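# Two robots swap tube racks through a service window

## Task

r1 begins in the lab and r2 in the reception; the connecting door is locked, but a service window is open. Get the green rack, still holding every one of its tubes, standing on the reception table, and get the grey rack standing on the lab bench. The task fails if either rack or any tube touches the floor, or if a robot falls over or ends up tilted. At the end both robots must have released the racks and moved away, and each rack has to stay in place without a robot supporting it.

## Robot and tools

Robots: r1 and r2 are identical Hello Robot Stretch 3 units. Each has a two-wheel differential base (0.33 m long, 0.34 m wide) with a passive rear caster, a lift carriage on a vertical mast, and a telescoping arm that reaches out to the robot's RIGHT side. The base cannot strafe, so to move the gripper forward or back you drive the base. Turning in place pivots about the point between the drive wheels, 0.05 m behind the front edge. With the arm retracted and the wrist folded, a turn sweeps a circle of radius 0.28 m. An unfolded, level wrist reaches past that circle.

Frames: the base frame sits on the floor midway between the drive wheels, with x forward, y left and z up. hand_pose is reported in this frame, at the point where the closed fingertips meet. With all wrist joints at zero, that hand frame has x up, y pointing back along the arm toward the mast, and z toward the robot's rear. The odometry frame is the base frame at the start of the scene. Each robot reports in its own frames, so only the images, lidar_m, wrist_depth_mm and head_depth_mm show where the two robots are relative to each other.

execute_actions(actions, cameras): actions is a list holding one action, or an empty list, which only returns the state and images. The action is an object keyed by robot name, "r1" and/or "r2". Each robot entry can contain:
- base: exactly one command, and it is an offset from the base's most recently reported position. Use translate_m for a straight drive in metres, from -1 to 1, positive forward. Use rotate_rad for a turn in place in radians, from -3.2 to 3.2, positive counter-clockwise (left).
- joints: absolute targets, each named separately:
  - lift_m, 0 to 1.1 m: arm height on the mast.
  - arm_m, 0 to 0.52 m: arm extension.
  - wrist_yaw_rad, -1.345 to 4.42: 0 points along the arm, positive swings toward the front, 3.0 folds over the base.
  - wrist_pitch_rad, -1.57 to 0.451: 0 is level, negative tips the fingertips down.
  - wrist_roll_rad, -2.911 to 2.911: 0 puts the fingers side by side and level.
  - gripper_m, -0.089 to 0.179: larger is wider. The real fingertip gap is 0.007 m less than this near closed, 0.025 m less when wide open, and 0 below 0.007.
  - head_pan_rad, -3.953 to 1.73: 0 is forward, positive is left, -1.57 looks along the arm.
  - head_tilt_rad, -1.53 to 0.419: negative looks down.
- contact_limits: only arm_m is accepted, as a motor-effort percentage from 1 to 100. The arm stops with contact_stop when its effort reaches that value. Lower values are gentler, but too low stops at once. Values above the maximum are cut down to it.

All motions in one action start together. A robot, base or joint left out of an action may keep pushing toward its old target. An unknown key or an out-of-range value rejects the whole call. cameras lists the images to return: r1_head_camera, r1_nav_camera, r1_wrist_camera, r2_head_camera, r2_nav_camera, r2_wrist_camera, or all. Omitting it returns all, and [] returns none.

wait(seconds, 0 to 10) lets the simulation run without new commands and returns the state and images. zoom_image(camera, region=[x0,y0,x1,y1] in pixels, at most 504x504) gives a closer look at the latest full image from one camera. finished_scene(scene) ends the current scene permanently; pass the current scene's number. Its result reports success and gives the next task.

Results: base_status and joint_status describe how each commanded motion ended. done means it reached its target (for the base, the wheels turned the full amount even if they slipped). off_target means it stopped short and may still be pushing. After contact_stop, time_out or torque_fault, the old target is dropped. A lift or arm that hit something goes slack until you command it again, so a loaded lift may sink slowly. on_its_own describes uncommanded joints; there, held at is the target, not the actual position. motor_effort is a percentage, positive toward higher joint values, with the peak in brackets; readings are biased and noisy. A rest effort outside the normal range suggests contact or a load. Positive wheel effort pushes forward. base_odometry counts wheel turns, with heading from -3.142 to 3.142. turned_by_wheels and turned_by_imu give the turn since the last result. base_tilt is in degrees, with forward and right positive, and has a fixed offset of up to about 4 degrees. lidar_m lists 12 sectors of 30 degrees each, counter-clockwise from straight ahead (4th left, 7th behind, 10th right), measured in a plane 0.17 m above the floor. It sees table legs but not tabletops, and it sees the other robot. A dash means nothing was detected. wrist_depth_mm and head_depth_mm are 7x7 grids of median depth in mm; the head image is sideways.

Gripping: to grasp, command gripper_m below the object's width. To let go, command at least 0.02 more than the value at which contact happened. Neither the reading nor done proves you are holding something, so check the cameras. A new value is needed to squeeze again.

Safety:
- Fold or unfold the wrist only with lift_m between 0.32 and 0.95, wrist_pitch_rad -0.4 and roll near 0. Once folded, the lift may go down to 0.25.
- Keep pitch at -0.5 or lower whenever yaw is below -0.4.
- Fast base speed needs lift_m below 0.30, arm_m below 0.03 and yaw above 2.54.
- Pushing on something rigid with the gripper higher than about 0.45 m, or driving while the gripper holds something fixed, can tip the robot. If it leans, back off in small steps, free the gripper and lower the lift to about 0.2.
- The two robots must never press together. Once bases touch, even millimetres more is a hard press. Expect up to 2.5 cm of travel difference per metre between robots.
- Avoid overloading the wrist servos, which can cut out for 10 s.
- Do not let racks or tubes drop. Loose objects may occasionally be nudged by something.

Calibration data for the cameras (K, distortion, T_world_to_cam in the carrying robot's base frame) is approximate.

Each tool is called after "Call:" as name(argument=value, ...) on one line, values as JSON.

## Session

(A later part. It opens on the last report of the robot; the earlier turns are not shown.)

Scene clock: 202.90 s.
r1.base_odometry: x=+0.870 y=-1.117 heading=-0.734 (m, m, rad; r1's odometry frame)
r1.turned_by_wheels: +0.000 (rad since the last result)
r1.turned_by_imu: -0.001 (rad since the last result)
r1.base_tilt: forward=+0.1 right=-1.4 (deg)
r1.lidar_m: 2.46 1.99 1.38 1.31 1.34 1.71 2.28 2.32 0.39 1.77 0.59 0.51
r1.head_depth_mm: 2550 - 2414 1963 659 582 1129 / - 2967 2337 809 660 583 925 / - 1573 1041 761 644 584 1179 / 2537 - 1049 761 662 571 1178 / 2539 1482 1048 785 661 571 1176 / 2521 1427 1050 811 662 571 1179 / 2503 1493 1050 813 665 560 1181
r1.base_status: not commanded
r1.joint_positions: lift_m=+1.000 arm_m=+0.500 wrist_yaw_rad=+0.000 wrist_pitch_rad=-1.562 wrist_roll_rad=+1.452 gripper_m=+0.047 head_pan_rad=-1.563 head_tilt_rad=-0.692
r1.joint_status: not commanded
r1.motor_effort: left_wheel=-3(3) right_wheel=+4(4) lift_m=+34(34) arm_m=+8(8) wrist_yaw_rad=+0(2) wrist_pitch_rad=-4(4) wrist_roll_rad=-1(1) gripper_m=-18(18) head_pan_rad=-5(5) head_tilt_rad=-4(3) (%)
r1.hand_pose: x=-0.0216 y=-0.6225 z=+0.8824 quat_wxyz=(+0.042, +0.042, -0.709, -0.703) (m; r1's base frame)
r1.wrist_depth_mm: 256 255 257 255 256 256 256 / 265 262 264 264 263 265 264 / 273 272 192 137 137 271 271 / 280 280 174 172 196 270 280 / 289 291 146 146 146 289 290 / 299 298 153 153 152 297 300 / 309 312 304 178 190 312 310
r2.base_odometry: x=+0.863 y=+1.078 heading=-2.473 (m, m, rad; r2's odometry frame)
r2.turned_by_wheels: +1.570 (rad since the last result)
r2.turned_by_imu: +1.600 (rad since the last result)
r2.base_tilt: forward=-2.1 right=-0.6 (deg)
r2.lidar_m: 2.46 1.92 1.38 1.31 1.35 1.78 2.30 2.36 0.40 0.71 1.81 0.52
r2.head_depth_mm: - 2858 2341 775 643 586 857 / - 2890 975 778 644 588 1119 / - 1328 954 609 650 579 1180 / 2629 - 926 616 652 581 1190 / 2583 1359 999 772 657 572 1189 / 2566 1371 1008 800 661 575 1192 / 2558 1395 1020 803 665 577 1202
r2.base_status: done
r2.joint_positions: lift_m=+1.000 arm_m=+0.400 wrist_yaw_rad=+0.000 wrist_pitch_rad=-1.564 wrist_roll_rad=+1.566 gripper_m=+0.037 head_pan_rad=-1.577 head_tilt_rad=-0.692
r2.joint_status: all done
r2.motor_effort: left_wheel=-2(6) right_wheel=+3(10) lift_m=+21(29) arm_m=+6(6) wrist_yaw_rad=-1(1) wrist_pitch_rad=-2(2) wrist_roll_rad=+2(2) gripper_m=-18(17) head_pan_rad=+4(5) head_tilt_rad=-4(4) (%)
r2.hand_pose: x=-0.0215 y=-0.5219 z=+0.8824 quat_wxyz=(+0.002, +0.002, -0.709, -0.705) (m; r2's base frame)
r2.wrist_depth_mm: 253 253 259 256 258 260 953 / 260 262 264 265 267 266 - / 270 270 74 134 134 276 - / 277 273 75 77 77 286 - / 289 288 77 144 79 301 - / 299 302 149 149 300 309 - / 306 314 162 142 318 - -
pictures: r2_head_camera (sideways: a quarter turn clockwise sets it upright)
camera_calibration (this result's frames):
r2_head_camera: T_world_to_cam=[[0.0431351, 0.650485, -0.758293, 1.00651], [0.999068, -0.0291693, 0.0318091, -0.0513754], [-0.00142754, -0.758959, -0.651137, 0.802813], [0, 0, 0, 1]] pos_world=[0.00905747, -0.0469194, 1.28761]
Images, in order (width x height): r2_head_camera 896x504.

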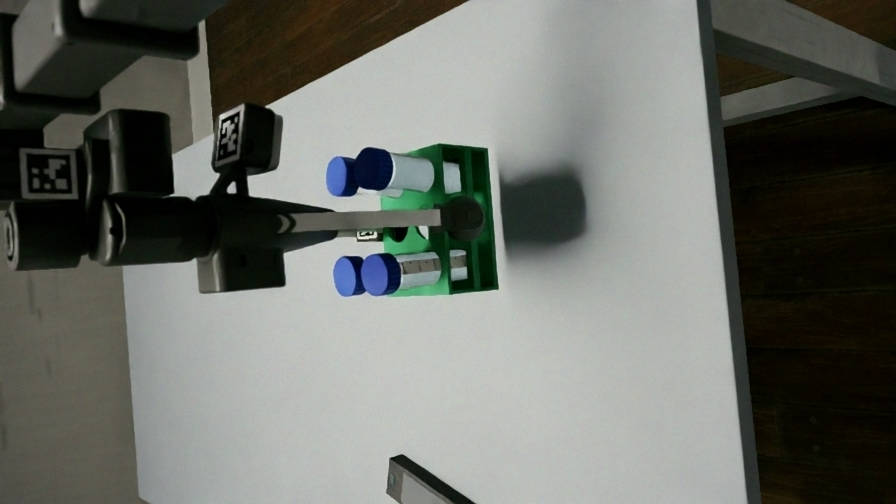

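Call:
execute_actions(actions=[{"r1":{"base":{"translate_m":0.15},"joints":{"lift_m":0.96}},"r2":{"joints":{"lift_m":0.919}}}], cameras=[])

Call:
execute_actions(actions=[{"r1":{"joints":{"lift_m":0.926}},"r2":{"joints":{"gripper_m":0.075}}}], cameras=[])

Call:
execute_actions(actions=[{"r1":{"joints":{"gripper_m":0.16}},"r2":{"joints":{"lift_m":0.91}}}], cameras=[])

Call:
execute_actions(actions=[{"r1":{"joints":{"lift_m":1.08}},"r2":{"joints":{"gripper_m":0.16}}}], cameras=["r2_wrist_camera","r1_wrist_camera"])

Scene clock: 205.87 s.
r1.base_odometry: x=+0.981 y=-1.218 heading=-0.734 (m, m, rad; r1's odometry frame)
r1.turned_by_wheels: +0.000 (rad since the last result)
r1.turned_by_imu: -0.001 (rad since the last result)
r1.base_tilt: forward=+0.0 right=-1.3 (deg)
r1.lidar_m: 2.32 2.01 1.40 1.32 1.35 1.76 2.42 0.50 0.48 1.24 0.40 0.44
r1.head_depth_mm: 2621 - - 783 643 582 1167 / 2535 1389 1041 807 660 569 1177 / 2510 - 1003 762 660 571 1178 / 2548 1571 1005 739 660 572 1177 / 2553 1433 1048 787 662 560 1180 / 2536 1486 1053 813 662 559 1157 / 2497 2745 1052 814 664 560 811
r1.base_status: done
r1.joint_positions: lift_m=+0.960 arm_m=+0.500 wrist_yaw_rad=+0.000 wrist_pitch_rad=-1.562 wrist_roll_rad=+1.452 gripper_m=+0.047 head_pan_rad=-1.563 head_tilt_rad=-0.692
r1.joint_status: all done
r1.motor_effort: left_wheel=-3(4) right_wheel=+4(10) lift_m=+34(34) arm_m=+7(7) wrist_yaw_rad=+0(0) wrist_pitch_rad=-4(4) wrist_roll_rad=-1(1) gripper_m=-19(18) head_pan_rad=-5(5) head_tilt_rad=-3(4) (%)
r1.hand_pose: x=-0.0216 y=-0.6225 z=+0.8424 quat_wxyz=(+0.042, +0.042, -0.709, -0.703) (m; r1's base frame)
r1.wrist_depth_mm: 218 218 219 218 219 219 218 / 225 226 226 226 226 226 226 / 233 234 192 137 137 233 232 / 239 241 173 173 196 240 239 / 247 246 146 146 146 248 248 / 255 255 153 153 152 254 259 / 266 265 262 178 190 266 265
r2.base_odometry: x=+0.863 y=+1.078 heading=-2.473 (m, m, rad; r2's odometry frame)
r2.turned_by_wheels: +0.000 (rad since the last result)
r2.turned_by_imu: +0.000 (rad since the last result)
r2.base_tilt: forward=-2.1 right=-0.5 (deg)
r2.lidar_m: 2.46 1.92 1.38 1.31 1.34 1.78 2.30 2.36 0.40 0.71 1.82 0.52
r2.head_depth_mm: 2665 2895 - 754 642 586 858 / 2657 - 978 776 646 587 1114 / 2570 - 918 657 649 579 1178 / 2616 1351 - 640 652 581 1185 / 2587 1361 1002 792 658 573 1187 / 2551 1376 1009 799 660 575 1196 / 2550 1390 1020 803 664 577 1193
r2.base_status: not commanded
r2.joint_positions: lift_m=+0.919 arm_m=+0.400 wrist_yaw_rad=+0.000 wrist_pitch_rad=-1.564 wrist_roll_rad=+1.566 gripper_m=+0.037 head_pan_rad=-1.577 head_tilt_rad=-0.692
r2.joint_status: all done
r2.motor_effort: left_wheel=-2(2) right_wheel=+3(3) lift_m=+20(22) arm_m=+6(6) wrist_yaw_rad=+0(0) wrist_pitch_rad=-2(2) wrist_roll_rad=+2(2) gripper_m=-17(18) head_pan_rad=+4(4) head_tilt_rad=-4(4) (%)
r2.hand_pose: x=-0.0215 y=-0.5219 z=+0.8014 quat_wxyz=(+0.002, +0.002, -0.709, -0.705) (m; r2's base frame)
r2.wrist_depth_mm: 179 180 181 182 183 182 183 / 184 185 186 187 189 190 190 / 192 190 74 133 134 195 197 / 197 196 75 77 77 202 204 / 205 205 77 143 79 211 210 / 214 214 149 148 213 218 221 / 220 223 162 141 226 226 -
pictures: none
No camera images: the call's "cameras" was empty. Leave "cameras" out to get every camera's image.

Scene clock: 206.97 s.
r1.base_odometry: x=+0.981 y=-1.218 heading=-0.734 (m, m, rad; r1's odometry frame)
r1.turned_by_wheels: +0.000 (rad since the last result)
r1.turned_by_imu: +0.000 (rad since the last result)
r1.base_tilt: forward=-0.1 right=-1.4 (deg)
r1.lidar_m: 2.31 2.01 1.40 1.32 1.35 1.76 2.43 0.50 0.48 1.24 0.40 0.44
r1.head_depth_mm: 2605 2910 - - 642 582 1176 / 2603 - 1004 808 661 570 1172 / 2547 - 1005 773 660 570 1177 / 2576 1475 - 749 663 571 1176 / 2529 1436 1051 787 662 558 1180 / 2519 1490 1053 813 664 559 1157 / 2502 2730 1055 814 664 560 811
r1.base_status: not commanded
r1.joint_positions: lift_m=+0.926 arm_m=+0.500 wrist_yaw_rad=+0.000 wrist_pitch_rad=-1.562 wrist_roll_rad=+1.452 gripper_m=+0.047 head_pan_rad=-1.563 head_tilt_rad=-0.692
r1.joint_status: all done
r1.motor_effort: left_wheel=-3(3) right_wheel=+4(3) lift_m=+34(35) arm_m=+8(7) wrist_yaw_rad=+0(1) wrist_pitch_rad=-4(4) wrist_roll_rad=-1(1) gripper_m=-19(19) head_pan_rad=-5(5) head_tilt_rad=-3(4) (%)
r1.hand_pose: x=-0.0216 y=-0.6225 z=+0.8084 quat_wxyz=(+0.042, +0.042, -0.709, -0.703) (m; r1's base frame)
r1.wrist_depth_mm: 187 187 186 187 188 187 187 / 193 193 193 193 193 192 192 / 198 198 193 137 138 198 199 / 204 204 174 173 196 205 205 / 211 212 146 145 147 212 212 / 219 218 153 153 152 217 219 / 227 227 224 179 189 228 228
r2.base_odometry: x=+0.863 y=+1.078 heading=-2.473 (m, m, rad; r2's odometry frame)
r2.turned_by_wheels: +0.000 (rad since the last result)
r2.turned_by_imu: +0.000 (rad since the last result)
r2.base_tilt: forward=-2.1 right=-0.5 (deg)
r2.lidar_m: 2.46 1.92 1.37 1.31 1.35 1.78 2.29 2.36 0.40 0.71 1.82 0.51
r2.head_depth_mm: 2672 2889 - 753 641 585 858 / 2651 - 977 778 646 586 1112 / 2573 - 921 657 649 579 1177 / 2593 1350 - 640 652 583 1183 / 2595 1352 1001 795 658 573 1195 / 2571 1377 1009 799 661 574 1195 / 2539 1389 1018 805 663 576 1200
r2.base_status: not commanded
r2.joint_positions: lift_m=+0.919 arm_m=+0.400 wrist_yaw_rad=+0.000 wrist_pitch_rad=-1.564 wrist_roll_rad=+1.566 gripper_m=+0.075 head_pan_rad=-1.577 head_tilt_rad=-0.692
r2.joint_status: all done
r2.motor_effort: left_wheel=-2(3) right_wheel=+3(3) lift_m=+21(21) arm_m=+6(5) wrist_yaw_rad=+0(1) wrist_pitch_rad=-2(2) wrist_roll_rad=+2(2) gripper_m=-2(70) head_pan_rad=+4(4) head_tilt_rad=-4(4) (%)
r2.hand_pose: x=-0.0215 y=-0.5219 z=+0.8014 quat_wxyz=(+0.002, +0.002, -0.709, -0.705) (m; r2's base frame)
r2.wrist_depth_mm: 179 179 181 181 182 183 186 / 185 186 187 187 188 188 190 / 192 190 74 134 133 196 196 / 197 196 75 77 77 203 204 / 205 204 77 142 79 208 211 / 211 214 148 149 214 217 223 / 219 222 162 142 226 226 -
pictures: none
No camera images: the call's "cameras" was empty. Leave "cameras" out to get every camera's image.

Scene clock: 208.60 s.
r1.base_odometry: x=+0.981 y=-1.218 heading=-0.734 (m, m, rad; r1's odometry frame)
r1.turned_by_wheels: +0.000 (rad since the last result)
r1.turned_by_imu: +0.000 (rad since the last result)
r1.base_tilt: forward=-0.1 right=-1.5 (deg)
r1.lidar_m: 2.31 2.01 1.40 1.32 1.35 1.76 2.43 0.50 0.48 1.24 0.40 0.44
r1.head_depth_mm: 2618 2912 - - 643 583 1175 / 2611 - 1000 811 661 570 1173 / 2530 - 1000 772 660 570 1175 / 2566 1480 - 768 660 571 1172 / 2544 1434 1049 812 661 559 1175 / 2514 1487 1052 810 664 559 1155 / 2494 2701 1054 811 664 560 810
r1.base_status: not commanded
r1.joint_positions: lift_m=+0.926 arm_m=+0.500 wrist_yaw_rad=+0.000 wrist_pitch_rad=-1.562 wrist_roll_rad=+1.452 gripper_m=+0.160 head_pan_rad=-1.563 head_tilt_rad=-0.692
r1.joint_status: all done
r1.motor_effort: left_wheel=-3(3) right_wheel=+3(4) lift_m=+34(34) arm_m=+8(7) wrist_yaw_rad=+0(1) wrist_pitch_rad=-4(4) wrist_roll_rad=-1(1) gripper_m=+1(94) head_pan_rad=-5(5) head_tilt_rad=-4(4) (%)
r1.hand_pose: x=-0.0216 y=-0.6225 z=+0.8084 quat_wxyz=(+0.042, +0.042, -0.709, -0.703) (m; r1's base frame)
r1.wrist_depth_mm: 187 187 188 187 187 187 187 / 192 192 193 193 193 192 193 / 199 198 194 140 195 199 199 / 205 206 198 176 198 205 205 / 211 211 206 149 206 210 212 / 218 220 185 156 183 221 218 / 229 227 224 185 192 226 227
r2.base_odometry: x=+0.863 y=+1.078 heading=-2.473 (m, m, rad; r2's odometry frame)
r2.turned_by_wheels: +0.000 (rad since the last result)
r2.turned_by_imu: +0.000 (rad since the last result)
r2.base_tilt: forward=-2.1 right=-0.6 (deg)
r2.lidar_m: 2.46 1.92 1.38 1.31 1.35 1.78 2.30 2.35 0.40 0.71 1.82 0.52
r2.head_depth_mm: 2665 2892 - 752 642 586 861 / 2660 - 974 777 645 588 1117 / 2625 - 986 658 648 579 1182 / 2617 1421 - 642 653 583 1186 / 2573 1367 1006 794 656 574 1187 / 2575 1374 1013 796 660 575 1194 / 2540 1393 1019 801 664 577 1201
r2.base_status: not commanded
r2.joint_positions: lift_m=+0.912 arm_m=+0.400 wrist_yaw_rad=+0.000 wrist_pitch_rad=-1.566 wrist_roll_rad=+1.566 gripper_m=+0.075 head_pan_rad=-1.577 head_tilt_rad=-0.692
r2.joint_status: lift_m contact_stop (moved -0.007 of -0.009)
r2.on_its_own: lift_m is slack since a contact_stop, until your next command for it
r2.motor_effort: left_wheel=-2(1) right_wheel=+3(4) lift_m=+22(21) arm_m=+6(7) wrist_yaw_rad=+0(0) wrist_pitch_rad=-1(2) wrist_roll_rad=+2(2) gripper_m=-6(6) head_pan_rad=+4(4) head_tilt_rad=-4(4) (%)
r2.hand_pose: x=-0.0215 y=-0.5215 z=+0.7941 quat_wxyz=(+0.002, +0.002, -0.709, -0.706) (m; r2's base frame)
r2.wrist_depth_mm: 172 173 175 175 176 177 178 / 178 180 180 182 182 183 183 / 186 183 69 128 128 189 192 / 191 70 70 71 71 194 196 / 199 196 72 136 73 202 206 / 204 206 149 144 145 211 214 / 212 214 158 140 217 217 -
pictures: none
No camera images: the call's "cameras" was empty. Leave "cameras" out to get every camera's image.

not run: a stop came earlier in this reply.

Call:
execute_actions(actions=[{"r1":{"joints":{"lift_m":1.08}},"r2":{"joints":{"gripper_m":0.16}}}], cameras=["r2_wrist_camera","r1_wrist_camera"])

Scene clock: 210.93 s.
r1.base_odometry: x=+0.981 y=-1.218 heading=-0.734 (m, m, rad; r1's odometry frame)
r1.turned_by_wheels: +0.000 (rad since the last result)
r1.turned_by_imu: +0.000 (rad since the last result)
r1.base_tilt: forward=+0.0 right=-1.3 (deg)
r1.lidar_m: 2.31 2.01 1.39 1.32 1.35 1.76 2.43 0.50 0.48 1.24 0.40 0.44
r1.head_depth_mm: 2637 2957 1045 807 643 582 1174 / 2612 2787 1046 810 660 570 1172 / 2623 1393 1045 770 660 571 1173 / - 1397 1045 754 661 570 1178 / 2543 1429 1048 810 662 558 1177 / 2526 1493 1049 812 663 559 1156 / 2502 2706 1057 816 664 561 810
r1.base_status: not commanded
r1.joint_positions: lift_m=+1.080 arm_m=+0.500 wrist_yaw_rad=+0.000 wrist_pitch_rad=-1.562 wrist_roll_rad=+1.452 gripper_m=+0.160 head_pan_rad=-1.563 head_tilt_rad=-0.692
r1.joint_status: all done
r1.motor_effort: left_wheel=-3(3) right_wheel=+3(3) lift_m=+45(47) arm_m=+8(8) wrist_yaw_rad=+0(0) wrist_pitch_rad=-4(4) wrist_roll_rad=-1(2) gripper_m=+1(0) head_pan_rad=-5(6) head_tilt_rad=-3(4) (%)
r1.hand_pose: x=-0.0216 y=-0.6225 z=+0.9621 quat_wxyz=(+0.042, +0.042, -0.709, -0.703) (m; r1's base frame)
r1.wrist_depth_mm: 331 330 329 329 330 330 328 / 339 340 340 338 341 342 341 / 351 349 353 323 350 351 350 / 363 364 359 303 364 363 363 / 373 374 373 340 374 370 375 / 388 389 385 387 389 389 - / 402 401 400 401 400 401 407
r2.base_odometry: x=+0.863 y=+1.078 heading=-2.473 (m, m, rad; r2's odometry frame)
r2.turned_by_wheels: +0.000 (rad since the last result)
r2.turned_by_imu: +0.000 (rad since the last result)
r2.base_tilt: forward=-2.1 right=-0.5 (deg)
r2.lidar_m: 2.46 1.92 1.38 1.31 1.34 1.79 2.30 2.35 0.40 0.71 1.82 0.52
r2.head_depth_mm: 2656 2878 - 752 641 585 857 / 2664 - 976 779 647 587 1118 / 2609 - 986 661 642 578 1169 / 2600 1419 - 645 653 581 1184 / 2597 1357 1001 793 657 572 1189 / 2572 1366 1010 799 659 575 1191 / 2551 1391 1019 801 664 577 1197
r2.base_status: not commanded
r2.joint_positions: lift_m=+0.912 arm_m=+0.400 wrist_yaw_rad=+0.000 wrist_pitch_rad=-1.565 wrist_roll_rad=+1.566 gripper_m=+0.160 head_pan_rad=-1.577 head_tilt_rad=-0.692
r2.joint_status: all done
r2.on_its_own: lift_m is slack since a contact_stop, until your next command for it
r2.motor_effort: left_wheel=-3(1) right_wheel=+3(3) lift_m=+22(22) arm_m=+6(5) wrist_yaw_rad=-1(0) wrist_pitch_rad=-2(2) wrist_roll_rad=+2(2) gripper_m=+0(81) head_pan_rad=+4(4) head_tilt_rad=-4(4) (%)
r2.hand_pose: x=-0.0215 y=-0.5217 z=+0.7941 quat_wxyz=(+0.002, +0.002, -0.709, -0.705) (m; r2's base frame)
r2.wrist_depth_mm: 173 174 174 175 175 178 178 / 178 178 180 181 182 182 184 / 185 182 68 127 127 188 189 / 191 70 69 70 70 193 196 / 195 71 71 135 72 201 205 / - 206 155 143 206 - 214 / 213 213 158 141 216 218 -
pictures: r1_wrist_camera, r2_wrist_camera
camera_calibration (this result's frames):
r1_wrist_camera: T_world_to_cam=[[-0.0853553, 0.996216, 0.0163738, 0.59958], [0.972972, 0.0798022, 0.216695, -0.10931], [0.214569, 0.0344274, -0.976102, 1.12838], [0, 0, 0, 1]] pos_world=[-0.0845831, -0.627436, 1.11529]
r2_wrist_camera: T_world_to_cam=[[-0.0498561, 0.998113, 0.0358531, 0.479425], [0.977509, 0.0413988, 0.206791, -0.0954463], [0.204916, 0.0453564, -0.977728, 0.969165], [0, 0, 0, 1]] pos_world=[-0.0813957, -0.518527, 0.950129]
Images, in order (width x height): r1_wrist_camera 644x364, r2_wrist_camera 644x364.

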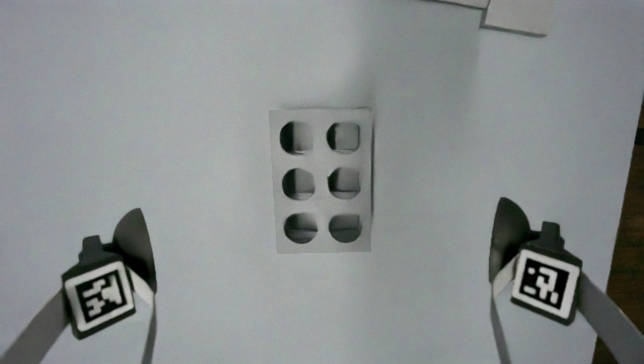

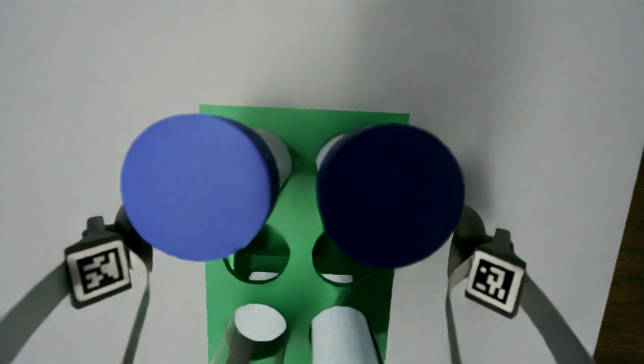

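Call:
execute_actions(actions=[{"r1":{"joints":{"arm_m":0.25}},"r2":{"joints":{"lift_m":1.07}}}], cameras=[])

Call:
execute_actions(actions=[{"r1":{"joints":{"arm_m":0.08,"gripper_m":0.03}},"r2":{"joints":{"arm_m":0.08,"gripper_m":0.03}}}], cameras=["r2_nav_camera"])

Call:
finished_scene(scene=1)

Scene clock: 214.23 s.
r1.base_odometry: x=+0.981 y=-1.218 heading=-0.734 (m, m, rad; r1's odometry frame)
r1.turned_by_wheels: +0.000 (rad since the last result)
r1.turned_by_imu: -0.001 (rad since the last result)
r1.base_tilt: forward=+0.0 right=-1.4 (deg)
r1.lidar_m: 2.31 2.00 1.40 1.32 1.35 1.76 2.43 0.50 0.48 1.24 0.40 0.44
r1.head_depth_mm: 2572 2990 1020 807 642 583 1172 / - 2849 1001 809 659 569 1172 / - - 1005 810 642 571 1176 / 2542 - 988 745 662 571 1173 / 2539 1436 1051 810 662 558 1176 / 2551 1494 1049 813 663 559 1155 / 2504 2731 1053 815 664 560 810
r1.base_status: not commanded
r1.joint_positions: lift_m=+1.080 arm_m=+0.250 wrist_yaw_rad=+0.000 wrist_pitch_rad=-1.562 wrist_roll_rad=+1.452 gripper_m=+0.160 head_pan_rad=-1.563 head_tilt_rad=-0.692
r1.joint_status: all done
r1.motor_effort: left_wheel=-3(3) right_wheel=+4(4) lift_m=+45(45) arm_m=-7(8) wrist_yaw_rad=+0(1) wrist_pitch_rad=-4(4) wrist_roll_rad=-1(1) gripper_m=+0(1) head_pan_rad=-5(5) head_tilt_rad=-4(3) (%)
r1.hand_pose: x=-0.0216 y=-0.3732 z=+0.9621 quat_wxyz=(+0.042, +0.042, -0.709, -0.703) (m; r1's base frame)
r1.wrist_depth_mm: 332 331 331 330 - - - / 338 343 341 342 342 - - / 300 350 351 350 349 - - / 306 361 361 362 - - - / 350 370 375 375 - - - / 385 387 390 390 - - - / 402 402 399 404 - - -
r2.base_odometry: x=+0.863 y=+1.078 heading=-2.473 (m, m, rad; r2's odometry frame)
r2.turned_by_wheels: +0.000 (rad since the last result)
r2.turned_by_imu: -0.001 (rad since the last result)
r2.base_tilt: forward=-2.1 right=-0.5 (deg)
r2.lidar_m: 2.46 1.92 1.38 1.31 1.34 1.78 2.29 2.36 0.40 0.71 1.81 0.52
r2.head_depth_mm: 2666 2902 2345 774 642 585 856 / 2685 2878 979 780 646 588 1111 / 2664 1264 983 657 648 578 1181 / - 1224 978 646 654 581 1186 / 2593 1350 1005 793 657 573 1188 / 2563 1370 1012 800 662 575 1195 / 2545 1389 1021 803 666 577 1200
r2.base_status: not commanded
r2.joint_positions: lift_m=+1.070 arm_m=+0.400 wrist_yaw_rad=+0.000 wrist_pitch_rad=-1.565 wrist_roll_rad=+1.566 gripper_m=+0.160 head_pan_rad=-1.577 head_tilt_rad=-0.692
r2.joint_status: all done
r2.motor_effort: left_wheel=-1(2) right_wheel=+3(4) lift_m=+25(27) arm_m=+6(6) wrist_yaw_rad=+0(0) wrist_pitch_rad=-2(2) wrist_roll_rad=+2(2) gripper_m=+0(0) head_pan_rad=+4(4) head_tilt_rad=-4(4) (%)
r2.hand_pose: x=-0.0215 y=-0.5217 z=+0.9522 quat_wxyz=(+0.002, +0.002, -0.709, -0.705) (m; r2's base frame)
r2.wrist_depth_mm: 316 316 319 320 323 329 - / 328 329 331 335 336 336 - / 337 341 339 228 343 348 - / 351 351 354 299 357 - - / 357 358 366 299 371 - - / 374 378 377 383 388 - - / 391 394 395 392 396 - -
pictures: none
No camera images: the call's "cameras" was empty. Leave "cameras" out to get every camera's image.

Scene clock: 217.80 s.
r1.base_odometry: x=+0.981 y=-1.218 heading=-0.734 (m, m, rad; r1's odometry frame)
r1.turned_by_wheels: +0.000 (rad since the last result)
r1.turned_by_imu: -0.001 (rad since the last result)
r1.base_tilt: forward=+0.0 right=-1.3 (deg)
r1.lidar_m: 2.31 2.01 1.39 1.32 1.35 1.77 2.43 0.50 0.48 1.24 0.40 0.44
r1.head_depth_mm: - - - - 626 583 1171 / - - - - 642 569 1176 / - - - - - 558 1151 / 2609 1524 1047 - 637 573 1175 / 2539 1435 1054 813 646 559 1180 / 2530 1489 1052 813 663 560 1158 / 2523 2714 1055 815 665 559 812
r1.base_status: not commanded
r1.joint_positions: lift_m=+1.080 arm_m=+0.080 wrist_yaw_rad=+0.000 wrist_pitch_rad=-1.562 wrist_roll_rad=+1.452 gripper_m=+0.030 head_pan_rad=-1.563 head_tilt_rad=-0.692
r1.joint_status: all done
r1.motor_effort: left_wheel=-3(3) right_wheel=+4(3) lift_m=+45(45) arm_m=-7(6) wrist_yaw_rad=+0(1) wrist_pitch_rad=-4(3) wrist_roll_rad=-1(1) gripper_m=+0(89) head_pan_rad=-5(5) head_tilt_rad=-4(3) (%)
r1.hand_pose: x=-0.0216 y=-0.2032 z=+0.9621 quat_wxyz=(+0.043, +0.042, -0.709, -0.703) (m; r1's base frame)
r1.wrist_depth_mm: 328 331 - - - - - / 344 339 - - - - - / 351 352 365 - - - - / 363 361 367 - - - - / 374 371 378 - - - - / 386 388 386 - - - - / 401 403 430 - - - -
r2.base_odometry: x=+0.863 y=+1.078 heading=-2.473 (m, m, rad; r2's odometry frame)
r2.turned_by_wheels: +0.000 (rad since the last result)
r2.turned_by_imu: -0.001 (rad since the last result)
r2.base_tilt: forward=-2.1 right=-0.5 (deg)
r2.lidar_m: 2.46 1.92 1.37 1.31 1.34 1.79 2.29 2.35 0.40 0.71 1.81 0.52
r2.head_depth_mm: - - - - 628 587 858 / - - - - 630 582 1116 / - - - - - - 1160 / 2605 1345 1001 - 629 584 1183 / 2568 1367 1005 794 657 573 1189 / 2555 1385 1008 797 661 576 1197 / 2543 1393 1020 803 663 577 1201
r2.base_status: not commanded
r2.joint_positions: lift_m=+1.070 arm_m=+0.080 wrist_yaw_rad=+0.000 wrist_pitch_rad=-1.565 wrist_roll_rad=+1.566 gripper_m=+0.030 head_pan_rad=-1.577 head_tilt_rad=-0.692
r2.joint_status: all done
r2.motor_effort: left_wheel=-2(1) right_wheel=+4(4) lift_m=+26(25) arm_m=-4(6) wrist_yaw_rad=+0(0) wrist_pitch_rad=-2(2) wrist_roll_rad=+2(2) gripper_m=-1(80) head_pan_rad=+5(4) head_tilt_rad=-4(4) (%)
r2.hand_pose: x=-0.0215 y=-0.2024 z=+0.9522 quat_wxyz=(+0.002, +0.002, -0.709, -0.705) (m; r2's base frame)
r2.wrist_depth_mm: 316 318 500 - - - - / 329 331 717 - - - - / 333 337 - - - - - / 347 352 - - - - - / 360 366 365 - - - - / 376 381 879 - - - - / 392 391 631 - - - -
pictures: r2_nav_camera (sideways: a quarter turn counterclockwise sets it upright)
camera_calibration (this result's frames):
r2_nav_camera: T_world_to_cam=[[-0.0625909, -0.622561, 0.780064, -0.968921], [-0.997267, 0.00827513, -0.0734146, 0.145827], [0.0392499, -0.782527, -0.621378, 0.762119], [0, 0, 0, 1]] pos_world=[0.0548695, -0.00804059, 1.24009]
Images, in order (width x height): r2_nav_camera 672x504.

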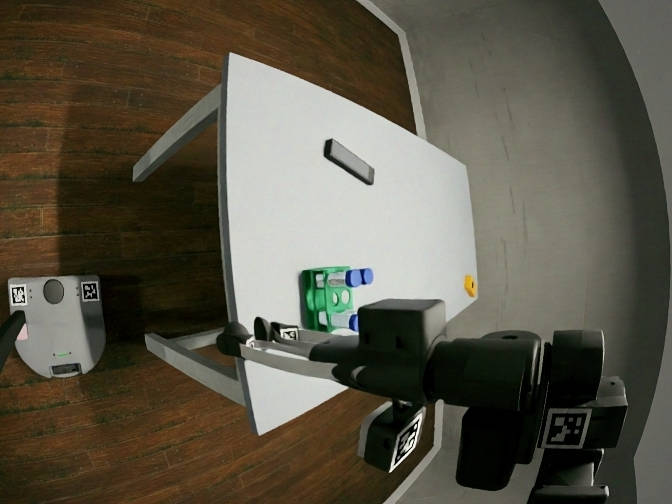

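The scene is finished: the task was done.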